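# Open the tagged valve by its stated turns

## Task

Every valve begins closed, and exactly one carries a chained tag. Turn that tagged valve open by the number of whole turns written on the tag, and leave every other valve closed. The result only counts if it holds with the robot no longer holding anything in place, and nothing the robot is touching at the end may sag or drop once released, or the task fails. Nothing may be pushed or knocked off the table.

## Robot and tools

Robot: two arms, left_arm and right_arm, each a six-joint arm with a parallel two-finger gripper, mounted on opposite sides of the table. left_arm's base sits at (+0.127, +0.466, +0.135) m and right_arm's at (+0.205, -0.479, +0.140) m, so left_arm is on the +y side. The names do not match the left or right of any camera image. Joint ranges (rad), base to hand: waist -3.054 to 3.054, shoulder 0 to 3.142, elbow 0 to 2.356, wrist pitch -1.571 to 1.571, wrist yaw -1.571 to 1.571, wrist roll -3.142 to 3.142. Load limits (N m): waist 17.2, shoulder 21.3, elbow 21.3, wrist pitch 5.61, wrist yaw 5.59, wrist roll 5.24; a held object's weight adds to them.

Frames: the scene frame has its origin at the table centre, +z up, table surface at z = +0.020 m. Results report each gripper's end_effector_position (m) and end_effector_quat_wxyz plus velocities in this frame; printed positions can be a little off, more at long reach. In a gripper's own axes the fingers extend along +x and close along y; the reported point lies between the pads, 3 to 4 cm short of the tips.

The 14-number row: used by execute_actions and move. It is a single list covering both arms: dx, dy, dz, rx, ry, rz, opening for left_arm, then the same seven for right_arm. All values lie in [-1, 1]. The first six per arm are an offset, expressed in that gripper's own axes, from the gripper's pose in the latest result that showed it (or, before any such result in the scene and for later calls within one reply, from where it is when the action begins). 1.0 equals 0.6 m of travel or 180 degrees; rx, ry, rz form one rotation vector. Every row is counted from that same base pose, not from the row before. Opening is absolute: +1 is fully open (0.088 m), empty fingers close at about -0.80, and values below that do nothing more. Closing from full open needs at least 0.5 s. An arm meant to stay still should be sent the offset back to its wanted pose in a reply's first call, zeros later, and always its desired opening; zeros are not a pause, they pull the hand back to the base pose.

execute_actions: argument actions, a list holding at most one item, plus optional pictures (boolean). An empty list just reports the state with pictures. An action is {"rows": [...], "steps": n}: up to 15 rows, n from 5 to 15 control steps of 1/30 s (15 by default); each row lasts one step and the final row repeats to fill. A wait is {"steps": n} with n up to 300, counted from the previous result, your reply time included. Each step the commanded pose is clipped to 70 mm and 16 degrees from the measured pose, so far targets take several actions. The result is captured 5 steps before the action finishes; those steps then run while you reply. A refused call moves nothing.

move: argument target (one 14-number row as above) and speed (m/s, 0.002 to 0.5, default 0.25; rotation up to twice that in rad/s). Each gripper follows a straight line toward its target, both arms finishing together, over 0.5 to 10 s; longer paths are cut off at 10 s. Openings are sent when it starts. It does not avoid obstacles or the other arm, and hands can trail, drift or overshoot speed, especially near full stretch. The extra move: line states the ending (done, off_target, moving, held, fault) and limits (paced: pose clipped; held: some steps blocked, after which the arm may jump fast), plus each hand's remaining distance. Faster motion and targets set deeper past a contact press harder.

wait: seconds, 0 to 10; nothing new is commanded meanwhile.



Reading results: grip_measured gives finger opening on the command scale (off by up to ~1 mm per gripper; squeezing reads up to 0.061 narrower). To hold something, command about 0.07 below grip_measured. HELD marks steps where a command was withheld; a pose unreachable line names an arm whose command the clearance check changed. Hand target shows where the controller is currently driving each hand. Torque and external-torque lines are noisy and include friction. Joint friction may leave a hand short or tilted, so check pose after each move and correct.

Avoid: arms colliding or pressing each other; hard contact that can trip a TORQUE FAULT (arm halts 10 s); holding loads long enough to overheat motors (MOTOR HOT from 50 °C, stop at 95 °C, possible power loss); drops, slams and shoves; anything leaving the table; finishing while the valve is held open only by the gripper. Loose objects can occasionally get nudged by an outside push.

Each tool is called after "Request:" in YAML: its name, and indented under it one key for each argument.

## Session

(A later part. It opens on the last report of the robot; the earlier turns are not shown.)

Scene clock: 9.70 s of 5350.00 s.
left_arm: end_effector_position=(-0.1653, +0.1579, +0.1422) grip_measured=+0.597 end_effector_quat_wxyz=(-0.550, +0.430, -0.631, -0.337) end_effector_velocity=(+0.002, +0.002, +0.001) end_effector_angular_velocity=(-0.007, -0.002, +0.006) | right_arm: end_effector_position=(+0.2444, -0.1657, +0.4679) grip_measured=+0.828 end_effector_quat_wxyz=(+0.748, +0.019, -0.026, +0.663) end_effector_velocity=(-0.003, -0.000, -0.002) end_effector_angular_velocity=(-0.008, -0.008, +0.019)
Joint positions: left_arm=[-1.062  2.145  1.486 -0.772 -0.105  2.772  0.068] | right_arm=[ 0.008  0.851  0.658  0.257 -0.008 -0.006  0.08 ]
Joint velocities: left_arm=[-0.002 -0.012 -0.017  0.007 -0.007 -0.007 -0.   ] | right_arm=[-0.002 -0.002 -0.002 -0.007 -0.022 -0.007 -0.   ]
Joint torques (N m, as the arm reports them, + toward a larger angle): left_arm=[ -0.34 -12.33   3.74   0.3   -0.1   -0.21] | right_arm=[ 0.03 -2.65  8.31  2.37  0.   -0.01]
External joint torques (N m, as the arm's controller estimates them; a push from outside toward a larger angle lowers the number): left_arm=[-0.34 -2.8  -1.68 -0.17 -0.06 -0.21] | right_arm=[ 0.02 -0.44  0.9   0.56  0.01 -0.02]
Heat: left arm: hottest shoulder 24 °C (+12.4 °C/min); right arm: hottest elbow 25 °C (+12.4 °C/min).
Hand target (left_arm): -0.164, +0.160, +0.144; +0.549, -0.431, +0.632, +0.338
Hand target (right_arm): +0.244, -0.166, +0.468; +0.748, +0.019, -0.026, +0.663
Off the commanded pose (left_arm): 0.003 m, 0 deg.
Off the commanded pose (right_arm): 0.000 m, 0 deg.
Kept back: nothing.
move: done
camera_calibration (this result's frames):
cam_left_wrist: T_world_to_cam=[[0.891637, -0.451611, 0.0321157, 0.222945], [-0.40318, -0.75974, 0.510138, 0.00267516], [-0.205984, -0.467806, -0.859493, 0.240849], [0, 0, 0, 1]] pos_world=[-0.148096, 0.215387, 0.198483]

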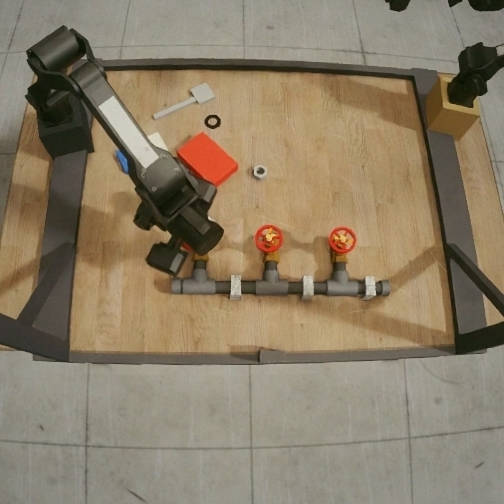

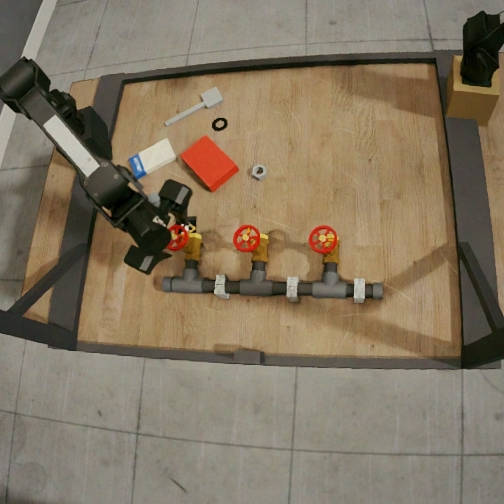

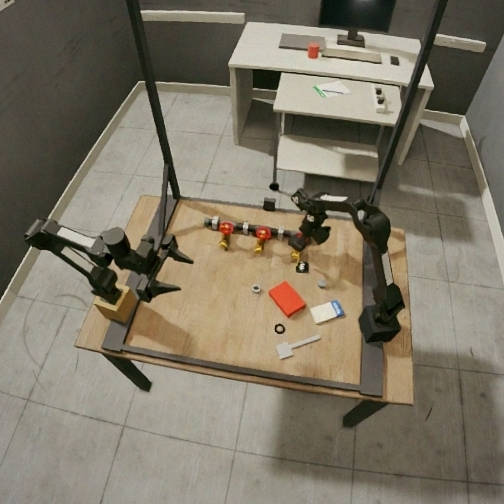

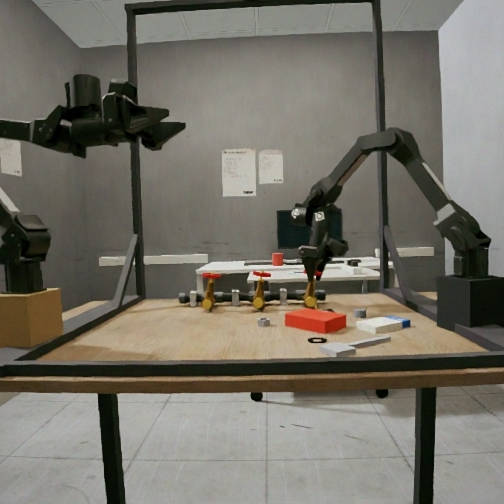

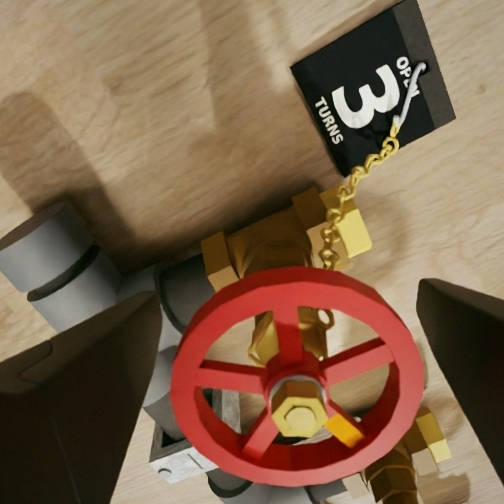

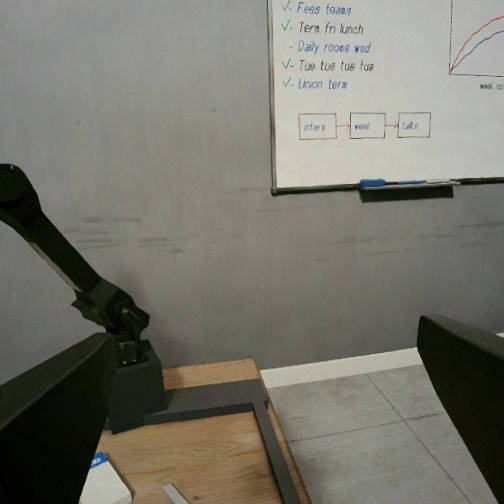

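Request:
move:
  target: [0,0,0,0,0,0,0.24,0,0,0,0,0,0,0.83]

Request:
move:
  target: [0,0,0,-0.5,0,0,0.24,0,0,0,0,0,0,0.83]
  speed: 0.4

Scene clock: 10.77 s of 5350.00 s.
left_arm: end_effector_position=(-0.1654, +0.1584, +0.1421) grip_measured=+0.247 end_effector_quat_wxyz=(-0.550, +0.429, -0.632, -0.338) end_effector_velocity=(+0.000, +0.000, +0.002) end_effector_angular_velocity=(-0.004, -0.008, -0.009) | right_arm: end_effector_position=(+0.2444, -0.1657, +0.4679) grip_measured=+0.828 end_effector_quat_wxyz=(+0.748, +0.019, -0.026, +0.663) end_effector_velocity=(+0.002, +0.000, -0.003) end_effector_angular_velocity=(-0.013, -0.005, -0.010)
Joint positions: left_arm=[-1.063  2.145  1.484 -0.771 -0.104  2.772  0.051] | right_arm=[ 0.008  0.851  0.658  0.257 -0.008 -0.006  0.08 ]
Joint velocities: left_arm=[-0.002 -0.002  0.002 -0.007 -0.007  0.007 -0.   ] | right_arm=[-0.002  0.002 -0.002 -0.007  0.007 -0.007 -0.   ]
Joint torques (N m, as the arm reports them, + toward a larger angle): left_arm=[  0.1  -10.57   4.75   0.09  -0.08   0.04] | right_arm=[-0.02 -2.64  8.34  2.39  0.   -0.01]
External joint torques (N m, as the arm's controller estimates them; a push from outside toward a larger angle lowers the number): left_arm=[ 0.17 -1.06 -0.68 -0.38 -0.05  0.04] | right_arm=[-0.01 -0.54  1.05  0.62  0.   -0.02]
Heat: left arm: hottest shoulder 25 °C (+16.7 °C/min); right arm: hottest elbow 25 °C (+11.1 °C/min).
Hand target (left_arm): -0.165, +0.158, +0.142; +0.550, -0.430, +0.631, +0.338
Hand target (right_arm): +0.244, -0.166, +0.468; +0.748, +0.019, -0.026, +0.663
Off the commanded pose (left_arm): 0.001 m, 0 deg.
Off the commanded pose (right_arm): 0.000 m, 0 deg.
Kept back: nothing.
move: done
camera_calibration (this result's frames):
cam_left_wrist: T_world_to_cam=[[0.891433, -0.452068, 0.0313379, 0.223426], [-0.403252, -0.759821, 0.50996, 0.00312421], [-0.206725, -0.467232, -0.859627, 0.240725], [0, 0, 0, 1]] pos_world=[-0.148145, 0.215852, 0.198338]

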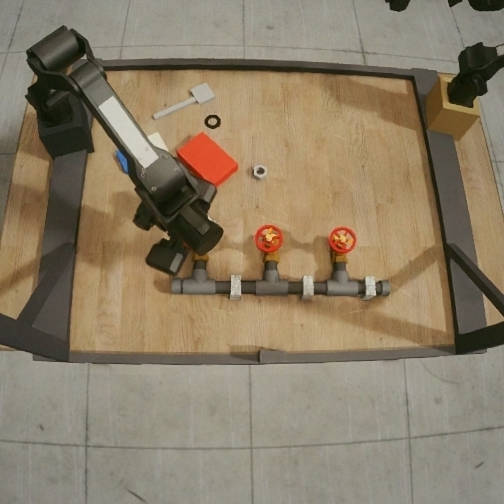

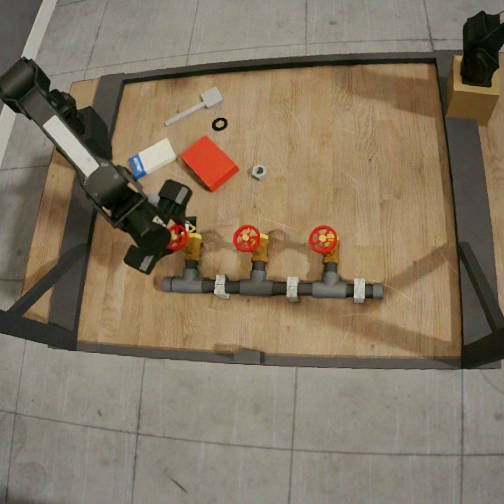

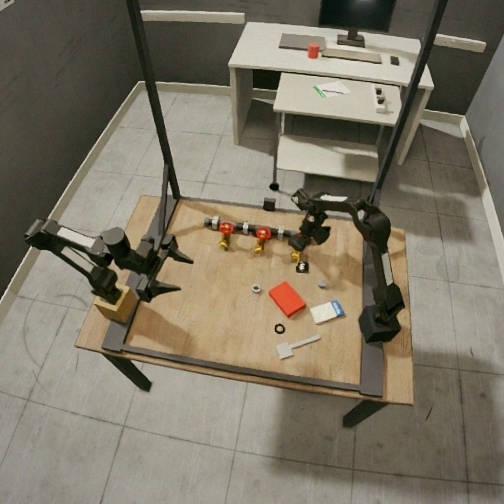

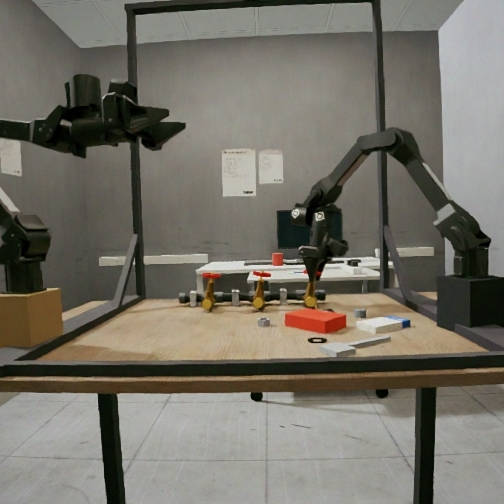

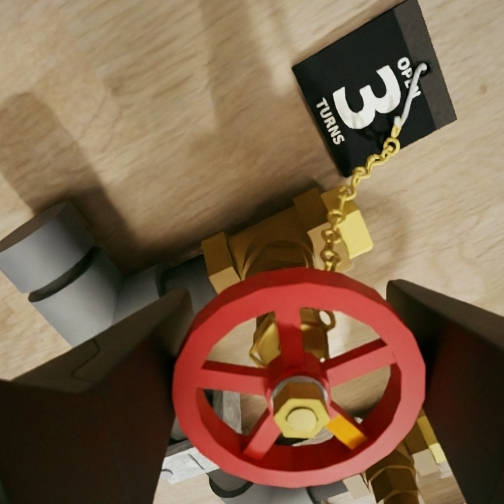

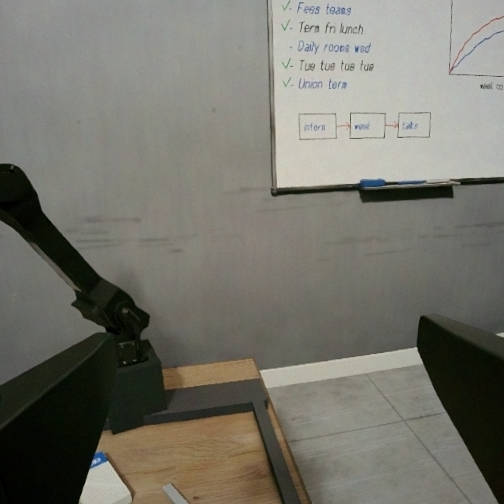

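Scene clock: 13.30 s of 5350.00 s.
left_arm: end_effector_position=(-0.1811, +0.1590, +0.1465) grip_measured=+0.244 end_effector_quat_wxyz=(-0.088, +0.675, -0.228, -0.696) end_effector_velocity=(-0.001, +0.002, +0.004) end_effector_angular_velocity=(-0.005, +0.001, +0.016) | right_arm: end_effector_position=(+0.2444, -0.1657, +0.4679) grip_measured=+0.828 end_effector_quat_wxyz=(+0.748, +0.019, -0.026, +0.663) end_effector_velocity=(-0.000, -0.000, -0.002) end_effector_angular_velocity=(-0.008, -0.007, +0.004)
Joint positions: left_arm=[-1.083  2.145  1.498 -0.742 -0.085  1.216  0.051] | right_arm=[ 0.008  0.851  0.658  0.257 -0.008 -0.006  0.08 ]
Joint velocities: left_arm=[-0.007 -0.007  0.002 -0.007 -0.007 -0.022  0.   ] | right_arm=[-0.002 -0.002 -0.002 -0.007 -0.007 -0.007 -0.   ]
Joint torques (N m, as the arm reports them, + toward a larger angle): left_arm=[  1.4  -10.92   3.49  -1.68  -0.57  -0.52] | right_arm=[ 0.   -2.68  8.37  2.38  0.01 -0.01]
External joint torques (N m, as the arm's controller estimates them; a push from outside toward a larger angle lowers the number): left_arm=[ 1.52 -1.26 -2.08 -2.29 -0.57 -0.51] | right_arm=[ 0.   -0.47  0.96  0.57  0.01 -0.01]
Heat: left arm: hottest shoulder 25 °C (+13.5 °C/min); right arm: hottest elbow 25 °C (+9.0 °C/min).
Hand target (left_arm): -0.166, +0.159, +0.142; -0.086, +0.692, -0.208, -0.685
Hand target (right_arm): +0.244, -0.166, +0.468; +0.748, +0.019, -0.026, +0.663
Off the commanded pose (left_arm): 0.016 m, 3 deg.
Off the commanded pose (right_arm): 0.000 m, 0 deg.
Kept back: nothing.
move: off_target (left_arm)
camera_calibration (this result's frames):
cam_left_wrist: T_world_to_cam=[[0.473949, 0.852597, -0.220116, -0.00874476], [0.847379, -0.373648, 0.377274, 0.179577], [0.239417, -0.365331, -0.899563, 0.312005], [0, 0, 0, 1]] pos_world=[-0.222725, 0.188539, 0.210993]

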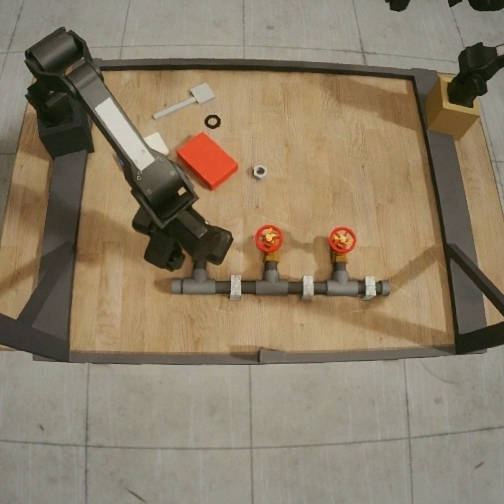

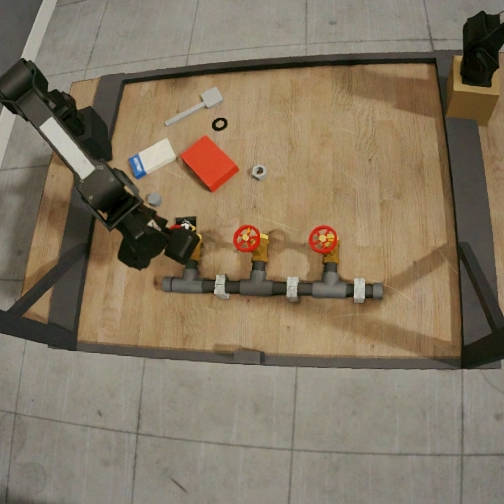

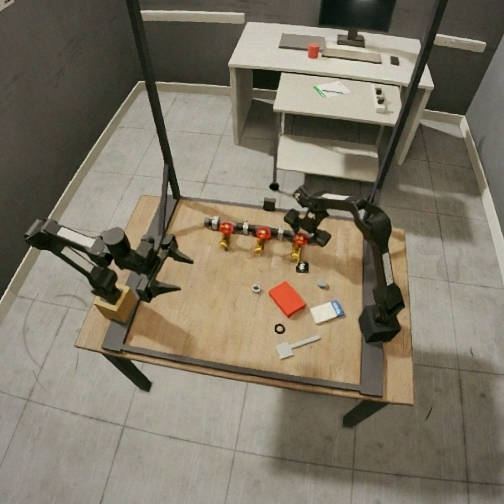

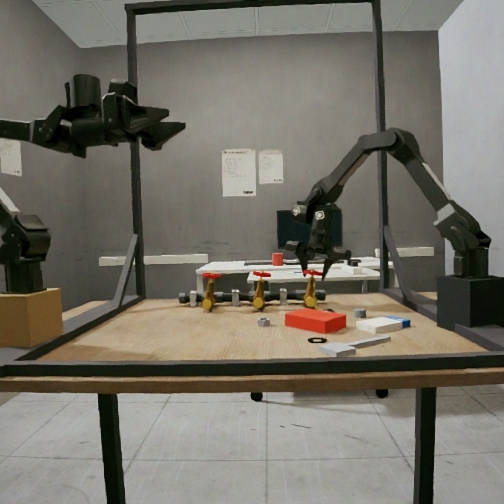

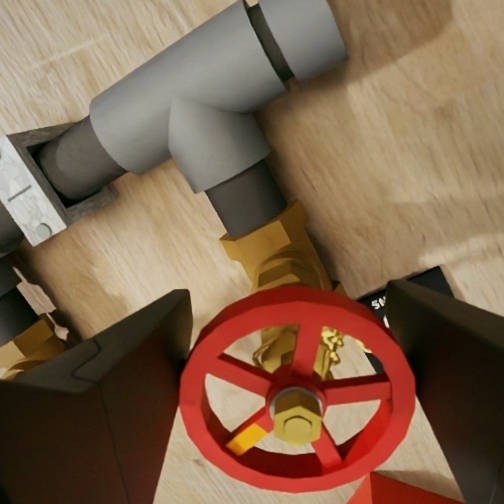

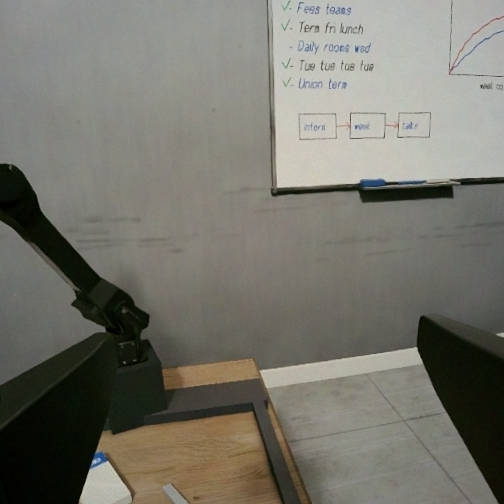

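Request:
move:
  target: [0,0,0,0,0,0,0.05,0,0,0,0,0,0,0.83]

Request:
zoom_image:
  camera: "cam_low"
  region: [260, 190, 360, 320]

Scene clock: 14.40 s of 5350.00 s.
left_arm: end_effector_position=(-0.1820, +0.1586, +0.1471) grip_measured=+0.192 end_effector_quat_wxyz=(-0.087, +0.674, -0.230, -0.696) end_effector_velocity=(+0.000, +0.003, -0.000) end_effector_angular_velocity=(+0.012, +0.004, +0.018) | right_arm: end_effector_position=(+0.2444, -0.1657, +0.4679) grip_measured=+0.828 end_effector_quat_wxyz=(+0.748, +0.019, -0.026, +0.663) end_effector_velocity=(-0.003, -0.000, -0.002) end_effector_angular_velocity=(-0.008, -0.008, +0.019)
Joint positions: left_arm=[-1.083  2.145  1.5   -0.741 -0.086  1.216  0.048] | right_arm=[ 0.008  0.851  0.658  0.257 -0.008 -0.006  0.08 ]
Joint velocities: left_arm=[-0.002 -0.002 -0.002 -0.007  0.007 -0.022  0.   ] | right_arm=[-0.002 -0.002 -0.002 -0.007 -0.022 -0.007 -0.   ]
Joint torques (N m, as the arm reports them, + toward a larger angle): left_arm=[ -0.06 -10.89   4.47   0.24   0.     0.03] | right_arm=[-0.06 -2.66  8.33  2.38  0.    0.01]
External joint torques (N m, as the arm's controller estimates them; a push from outside toward a larger angle lowers the number): left_arm=[ 0.02 -1.23 -1.09 -0.37  0.    0.04] | right_arm=[-0.07 -0.47  0.96  0.58  0.    0.  ]
Heat: left arm: hottest shoulder 26 °C (+16.7 °C/min); right arm: hottest elbow 26 °C (+12.5 °C/min).
Hand target (left_arm): -0.181, +0.159, +0.147; -0.088, +0.675, -0.228, -0.696
Hand target (right_arm): +0.244, -0.166, +0.468; +0.748, +0.019, -0.026, +0.663
Off the commanded pose (left_arm): 0.001 m, 0 deg.
Off the commanded pose (right_arm): 0.000 m, 0 deg.
Kept back: nothing.
move: done
camera_calibration (this result's frames):
cam_left_wrist: T_world_to_cam=[[0.47398, 0.851628, -0.223771, -0.00705465], [0.848071, -0.373148, 0.376212, 0.180156], [0.236893, -0.368091, -0.899106, 0.312496], [0, 0, 0, 1]] pos_world=[-0.223469, 0.18826, 0.211611]

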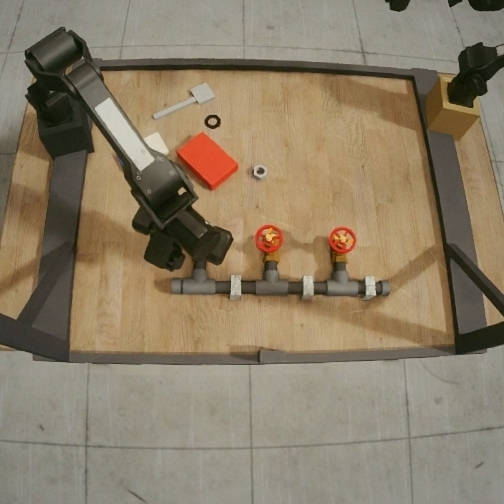

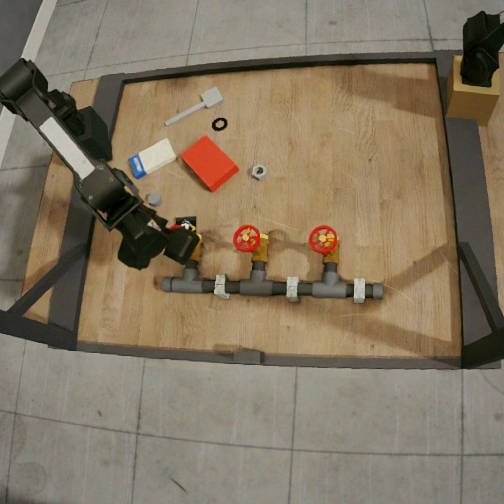

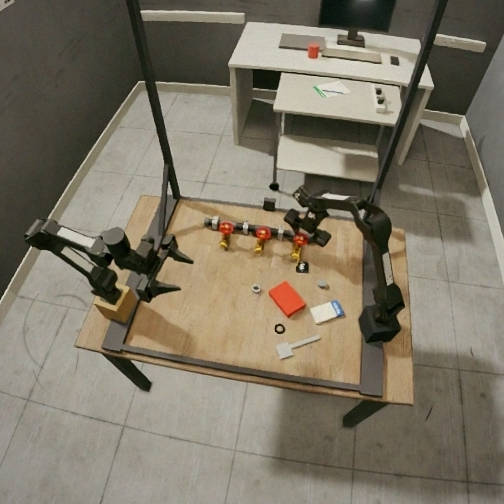

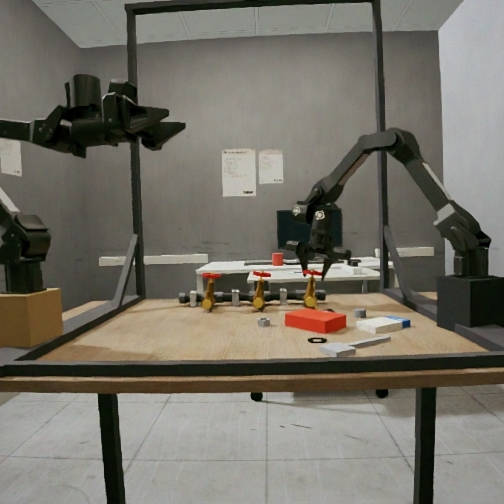

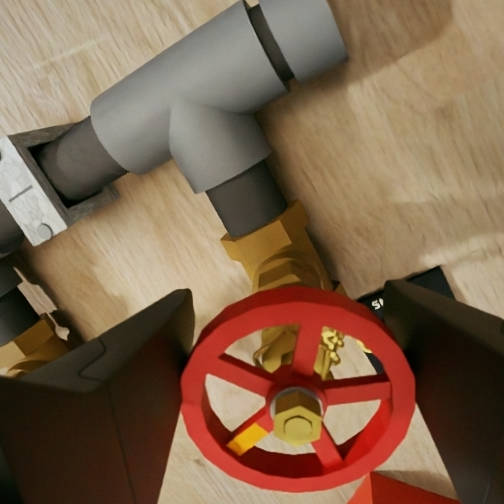

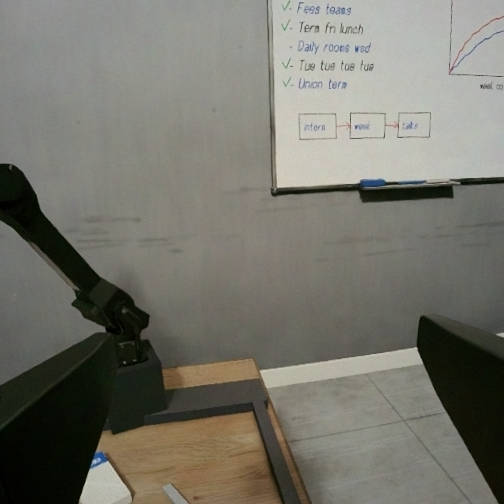

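Region (260, 190, 360, 320) of cam_low's 504x504 image, scaled by 3.877, with more detail than that image has; it fills the left 388 columns of this view, and the rest is white.

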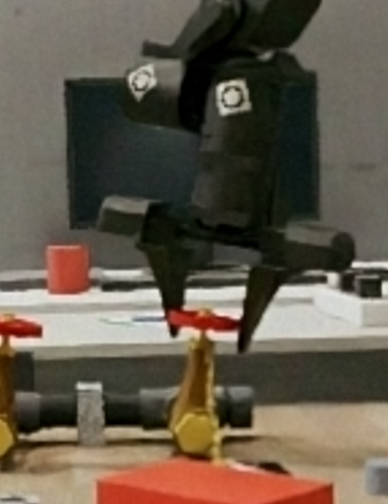

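Request:
move:
  target: [0,0,0,0,0,0,0.4,0,0,0,0,0,0,0.83]

Request:
move:
  target: [0.005,0,-0.022,0,0,0,0.4,0,0,0,0,0,0,0.83]
  speed: 0.04

Scene clock: 15.53 s of 5350.00 s.
left_arm: end_effector_position=(-0.1821, +0.1585, +0.1471) grip_measured=+0.396 end_effector_quat_wxyz=(-0.087, +0.674, -0.230, -0.697) end_effector_velocity=(+0.003, -0.000, +0.000) end_effector_angular_velocity=(-0.010, -0.019, +0.009) | right_arm: end_effector_position=(+0.2444, -0.1657, +0.4679) grip_measured=+0.828 end_effector_quat_wxyz=(+0.748, +0.019, -0.026, +0.663) end_effector_velocity=(-0.000, -0.001, +0.001) end_effector_angular_velocity=(+0.008, +0.006, +0.005)
Joint positions: left_arm=[-1.083  2.145  1.5   -0.74  -0.085  1.216  0.058] | right_arm=[ 0.008  0.851  0.658  0.257 -0.008 -0.006  0.08 ]
Joint velocities: left_arm=[-0.002 -0.002 -0.002 -0.007 -0.022 -0.007  0.   ] | right_arm=[-0.002 -0.002 -0.002  0.007 -0.007  0.007  0.   ]
Joint torques (N m, as the arm reports them, + toward a larger angle): left_arm=[  0.07 -10.82   4.86   0.3   -0.01   0.  ] | right_arm=[ 0.   -2.65  8.34  2.38 -0.01  0.  ]
External joint torques (N m, as the arm's controller estimates them; a push from outside toward a larger angle lowers the number): left_arm=[ 0.05 -1.09 -0.76 -0.33  0.    0.01] | right_arm=[ 0.02 -0.42  0.9   0.56 -0.02 -0.01]
Heat: left arm: hottest shoulder 26 °C (+15.5 °C/min); right arm: hottest elbow 26 °C (+11.6 °C/min).
Hand target (left_arm): -0.182, +0.159, +0.147; -0.087, +0.674, -0.229, -0.696
Hand target (right_arm): +0.244, -0.166, +0.468; +0.748, +0.019, -0.026, +0.663
Off the commanded pose (left_arm): 0.000 m, 0 deg.
Off the commanded pose (right_arm): 0.000 m, 0 deg.
Kept back: nothing.
move: done
camera_calibration (this result's frames):
cam_left_wrist: T_world_to_cam=[[0.47392, 0.851597, -0.224014, -0.00696295], [0.848246, -0.373213, 0.375754, 0.18034], [0.236386, -0.368096, -0.899237, 0.312451], [0, 0, 0, 1]] pos_world=[-0.223532, 0.188247, 0.211644]

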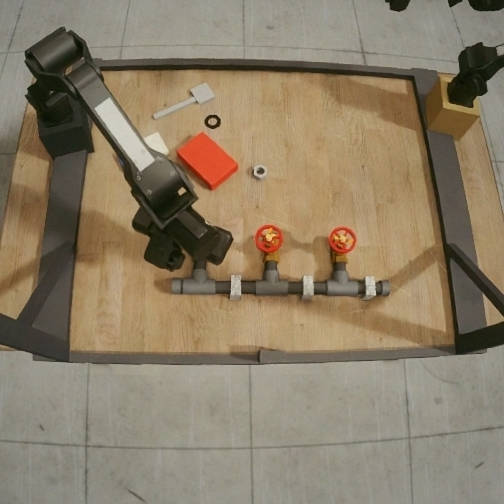

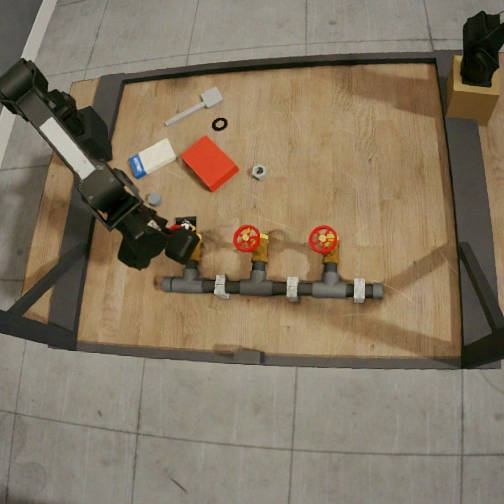

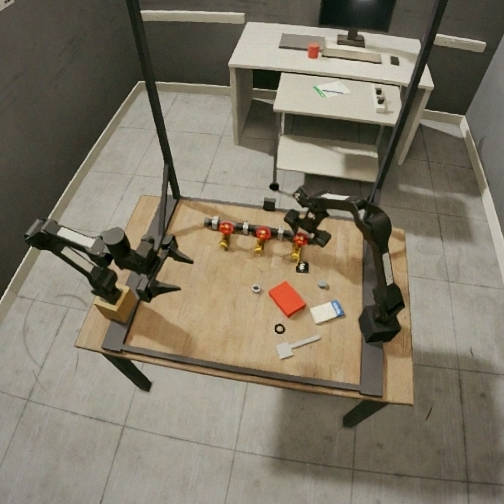

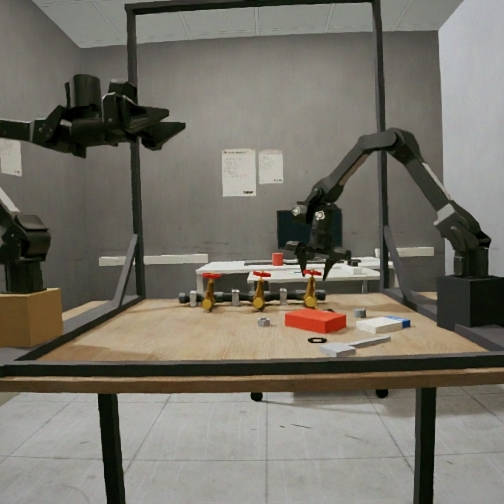

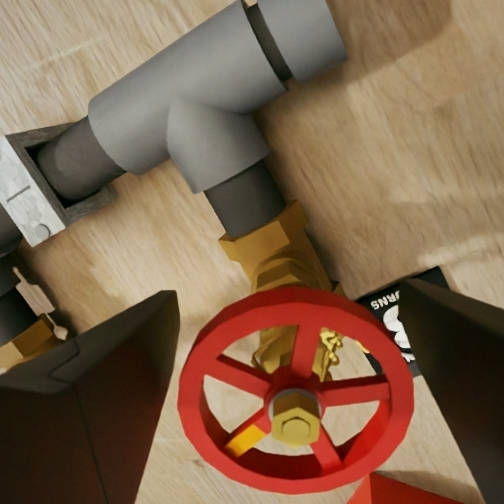

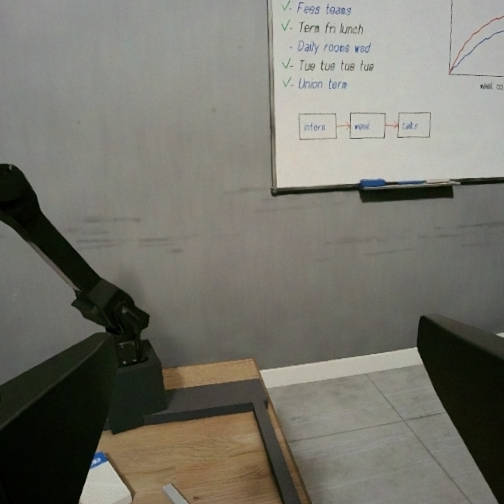

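Scene clock: 16.30 s of 5350.00 s.
left_arm: end_effector_position=(-0.1726, +0.1510, +0.1433) grip_measured=+0.397 end_effector_quat_wxyz=(-0.086, +0.675, -0.229, -0.696) end_effector_velocity=(+0.005, +0.002, -0.000) end_effector_angular_velocity=(-0.006, -0.022, +0.009) | right_arm: end_effector_position=(+0.2444, -0.1657, +0.4679) grip_measured=+0.828 end_effector_quat_wxyz=(+0.748, +0.019, -0.026, +0.663) end_effector_velocity=(-0.000, -0.000, -0.002) end_effector_angular_velocity=(-0.008, -0.007, +0.004)
Joint positions: left_arm=[-1.055  2.145  1.483 -0.722 -0.084  1.241  0.058] | right_arm=[ 0.008  0.851  0.658  0.257 -0.008 -0.006  0.08 ]
Joint velocities: left_arm=[-0.002 -0.007 -0.012 -0.007 -0.022 -0.007 -0.   ] | right_arm=[-0.002 -0.002 -0.002 -0.007 -0.007 -0.007 -0.   ]
Joint torques (N m, as the arm reports them, + toward a larger angle): left_arm=[  0.11 -12.02   3.56   0.45   0.11   0.2 ] | right_arm=[ 0.   -2.64  8.38  2.38  0.   -0.01]
External joint torques (N m, as the arm's controller estimates them; a push from outside toward a larger angle lowers the number): left_arm=[ 0.09 -2.31 -1.97 -0.15  0.12  0.21] | right_arm=[ 0.   -0.42  0.98  0.58  0.   -0.02]
Heat: left arm: hottest shoulder 26 °C (+14.7 °C/min); right arm: hottest elbow 26 °C (+11.0 °C/min).
Hand target (left_arm): -0.170, +0.152, +0.144; -0.087, +0.674, -0.230, -0.696
Hand target (right_arm): +0.244, -0.166, +0.468; +0.748, +0.019, -0.026, +0.663
Off the commanded pose (left_arm): 0.003 m, 0 deg.
Off the commanded pose (right_arm): 0.000 m, 0 deg.
Kept back: nothing.
move: done
camera_calibration (this result's frames):
cam_left_wrist: T_world_to_cam=[[0.471642, 0.852706, -0.224604, -0.00637644], [0.848656, -0.369779, 0.378215, 0.170099], [0.239452, -0.368993, -0.898057, 0.304582], [0, 0, 0, 1]] pos_world=[-0.214281, 0.180725, 0.207766]

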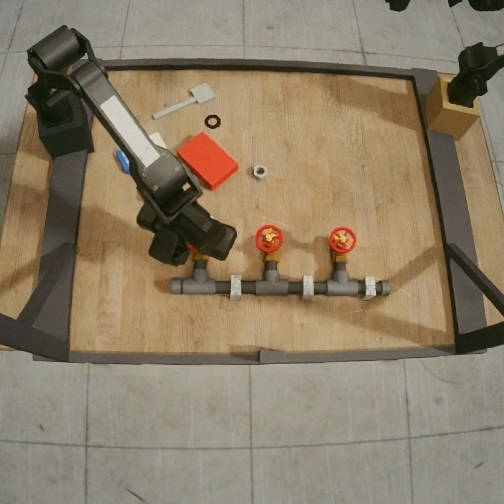

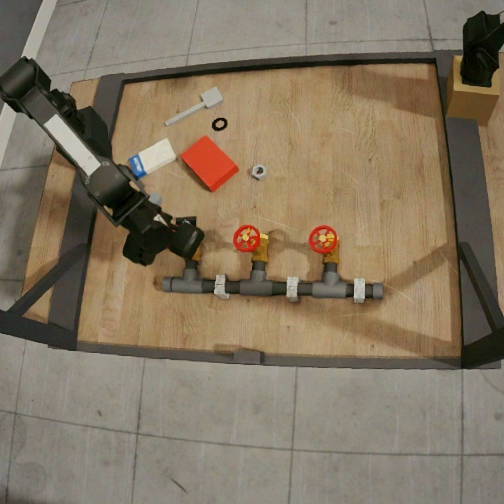

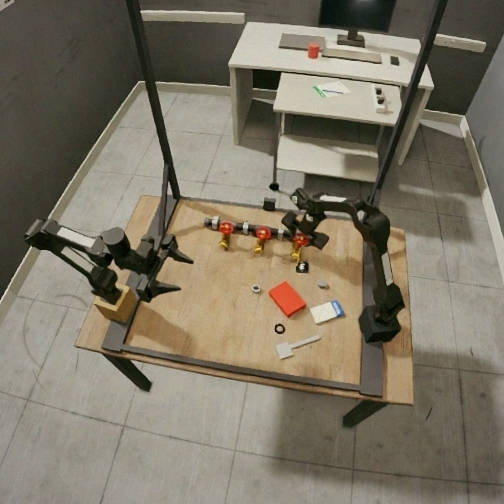

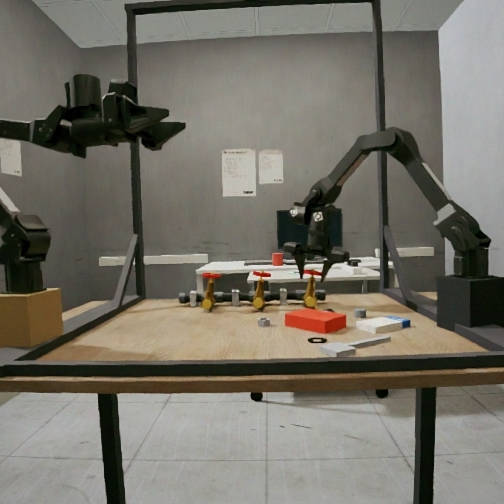

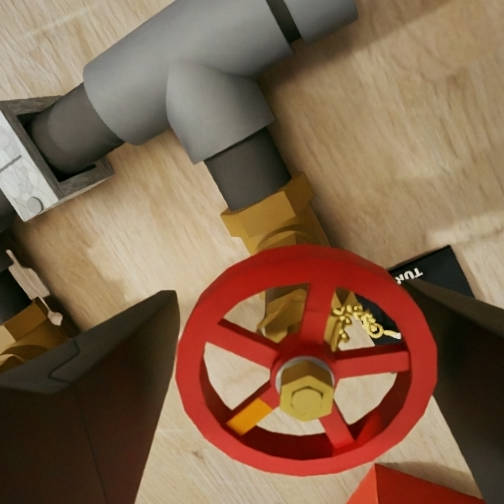

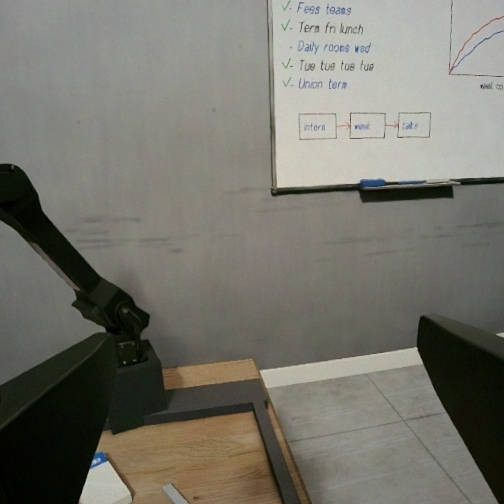

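Request:
move:
  target: [0,0,0,0,0,0,0.12,0,0,0,0,0,0,0.83]

Request:
move:
  target: [0,0,0,-0.5,0,0,0.12,0,0,0,0,0,0,0.83]
  speed: 0.4

Scene clock: 17.23 s of 5350.00 s.
left_arm: end_effector_position=(-0.1722, +0.1518, +0.1431) grip_measured=+0.208 end_effector_quat_wxyz=(-0.087, +0.676, -0.228, -0.696) end_effector_velocity=(+0.001, +0.001, +0.002) end_effector_angular_velocity=(-0.003, -0.005, +0.006) | right_arm: end_effector_position=(+0.2444, -0.1657, +0.4679) grip_measured=+0.828 end_effector_quat_wxyz=(+0.748, +0.019, -0.026, +0.663) end_effector_velocity=(+0.001, +0.000, -0.003) end_effector_angular_velocity=(-0.003, -0.007, -0.000)
Joint positions: left_arm=[-1.055  2.145  1.483 -0.725 -0.082  1.242  0.049] | right_arm=[ 0.008  0.851  0.658  0.257 -0.008 -0.006  0.08 ]
Joint velocities: left_arm=[-0.002 -0.007 -0.002 -0.007 -0.007 -0.007 -0.   ] | right_arm=[-0.007  0.002 -0.007  0.007 -0.007 -0.007 -0.   ]
Joint torques (N m, as the arm reports them, + toward a larger angle): left_arm=[  0.1  -10.93   4.81   0.54  -0.08  -0.04] | right_arm=[-0.01 -2.68  8.34  2.38  0.   -0.01]
External joint torques (N m, as the arm's controller estimates them; a push from outside toward a larger angle lowers the number): left_arm=[ 0.1  -1.23 -0.78 -0.08 -0.08 -0.02] | right_arm=[-0.02 -0.5   0.96  0.58  0.01 -0.02]
Heat: left arm: hottest shoulder 26 °C (+13.9 °C/min); right arm: hottest elbow 26 °C (+10.4 °C/min).
Hand target (left_arm): -0.173, +0.151, +0.143; -0.086, +0.675, -0.229, -0.696
Hand target (right_arm): +0.244, -0.166, +0.468; +0.748, +0.019, -0.026, +0.663
Off the commanded pose (left_arm): 0.001 m, 0 deg.
Off the commanded pose (right_arm): 0.000 m, 0 deg.
Kept back: nothing.
move: done
camera_calibration (this result's frames):
cam_left_wrist: T_world_to_cam=[[0.472919, 0.853043, -0.220604, -0.00769782], [0.847596, -0.372051, 0.378365, 0.170244], [0.240686, -0.365919, -0.898985, 0.304402], [0, 0, 0, 1]] pos_world=[-0.213923, 0.181292, 0.207541]

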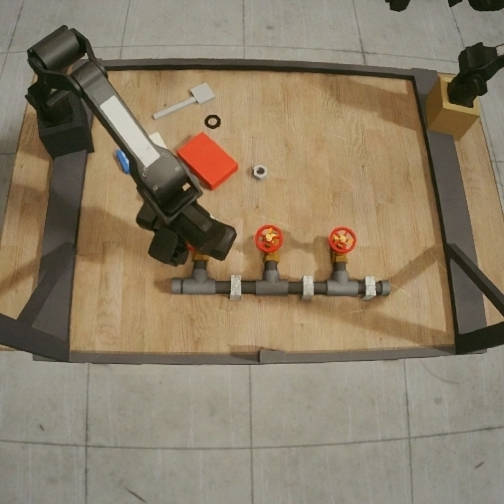

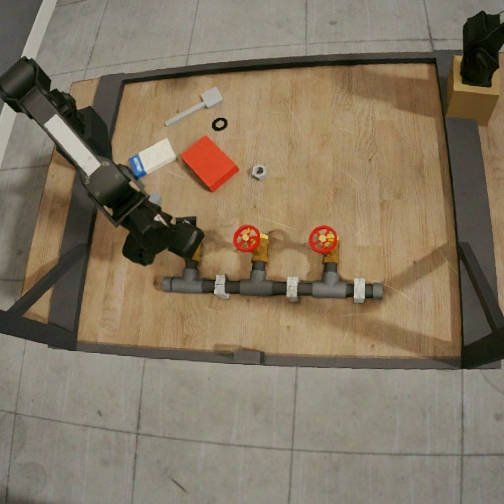

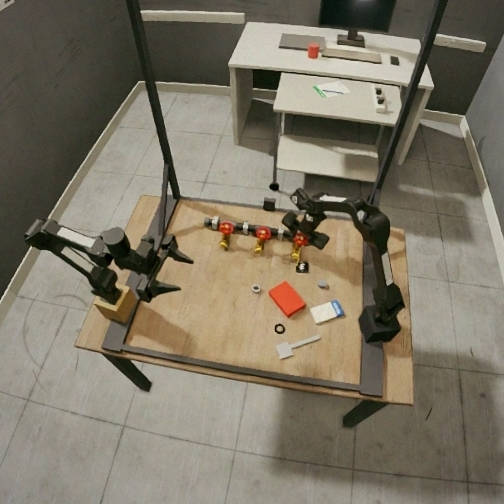

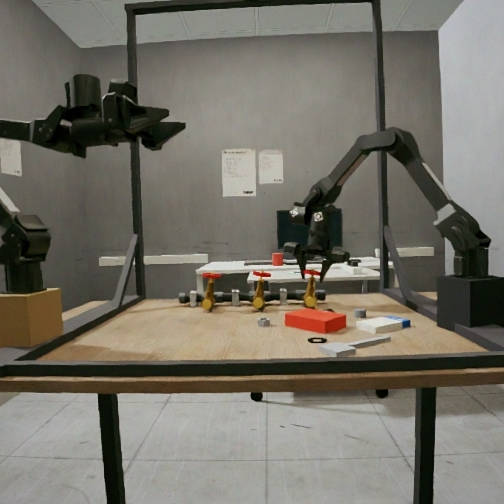

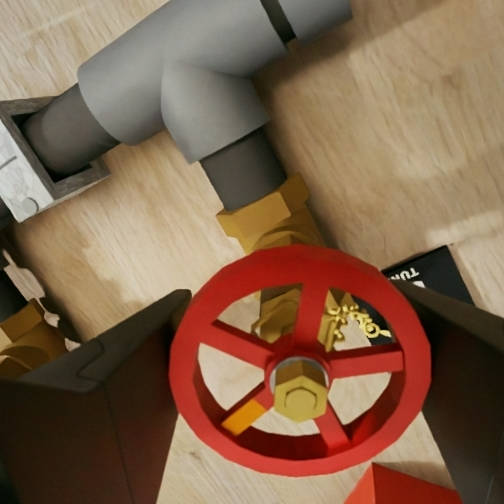

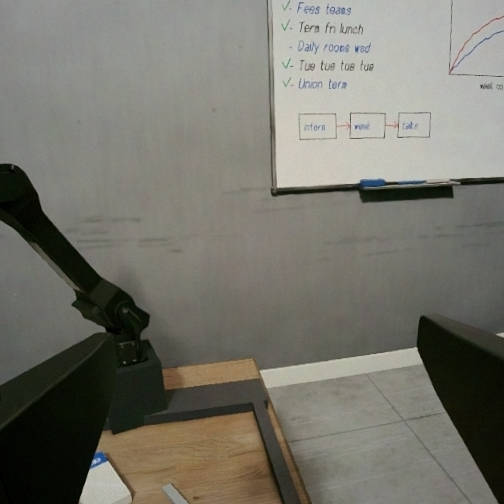

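Scene clock: 19.77 s of 5350.00 s.
left_arm: end_effector_position=(-0.1702, +0.1478, +0.1435) grip_measured=+0.208 end_effector_quat_wxyz=(+0.418, +0.539, +0.324, -0.655) end_effector_velocity=(+0.000, +0.000, -0.001) end_effector_angular_velocity=(-0.005, +0.001, +0.020) | right_arm: end_effector_position=(+0.2444, -0.1657, +0.4679) grip_measured=+0.828 end_effector_quat_wxyz=(+0.748, +0.019, -0.026, +0.663) end_effector_velocity=(+0.002, -0.001, -0.002) end_effector_angular_velocity=(-0.008, -0.006, -0.010)
Joint positions: left_arm=[-1.049  2.145  1.483 -0.718 -0.092 -0.315  0.049] | right_arm=[ 0.008  0.851  0.658  0.257 -0.008 -0.006  0.08 ]
Joint velocities: left_arm=[-0.002 -0.002 -0.007  0.007 -0.007 -0.022 -0.   ] | right_arm=[-0.002 -0.002 -0.002 -0.007  0.007 -0.007 -0.   ]
Joint torques (N m, as the arm reports them, + toward a larger angle): left_arm=[ -0.52 -10.97   4.83  -0.12   0.25  -0.4 ] | right_arm=[-0.01 -2.68  8.35  2.39 -0.02 -0.02]
External joint torques (N m, as the arm's controller estimates them; a push from outside toward a larger angle lowers the number): left_arm=[-0.45 -1.32 -0.75 -0.77  0.34 -0.4 ] | right_arm=[ 0.01 -0.44  0.92  0.58 -0.02 -0.02]
Heat: left arm: hottest shoulder 27 °C (+15.2 °C/min); right arm: hottest elbow 26 °C (+9.1 °C/min).
Hand target (left_arm): -0.172, +0.152, +0.143; -0.416, -0.540, -0.331, +0.653
Hand target (right_arm): +0.244, -0.166, +0.468; +0.748, +0.019, -0.026, +0.663
Off the commanded pose (left_arm): 0.004 m, 1 deg.
Off the commanded pose (right_arm): 0.000 m, 0 deg.
Kept back: nothing.
move: done
camera_calibration (this result's frames):
cam_left_wrist: T_world_to_cam=[[-0.875687, 0.479094, -0.0603487, -0.202425], [0.465197, 0.870516, 0.160607, -0.0505577], [0.12948, 0.112567, -0.985172, 0.225572], [0, 0, 0, 1]] pos_world=[-0.182949, 0.1156, 0.218131]

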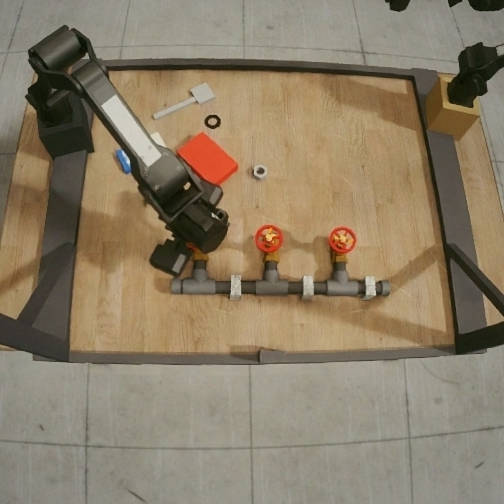

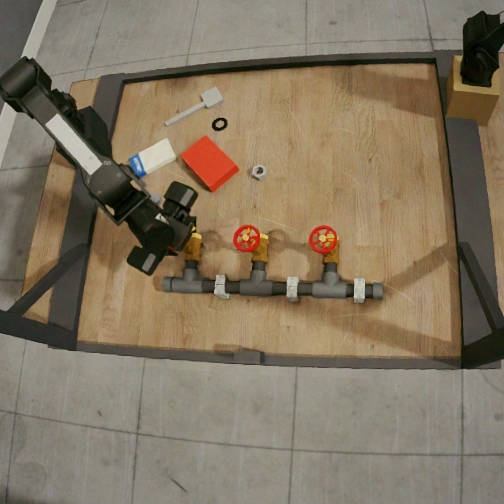

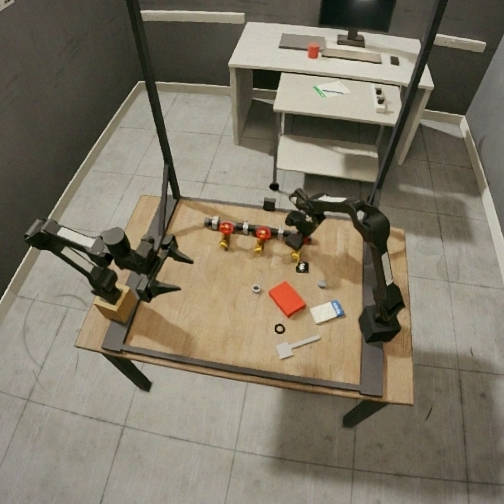

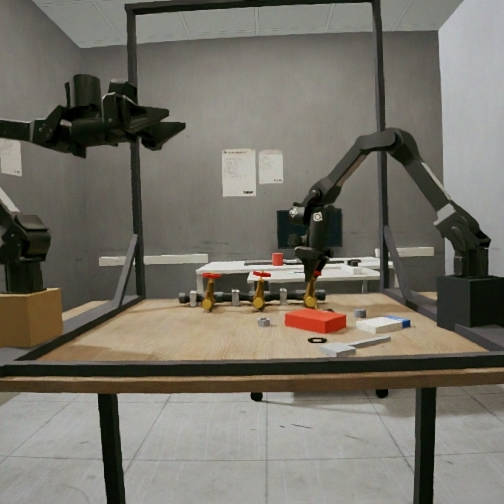

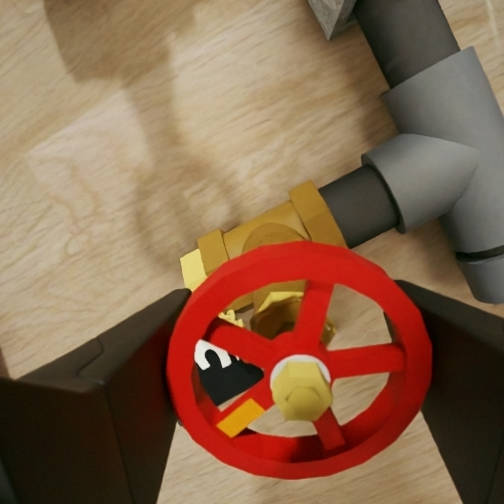

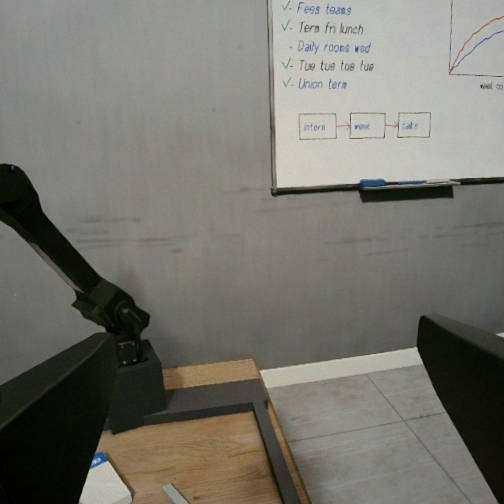

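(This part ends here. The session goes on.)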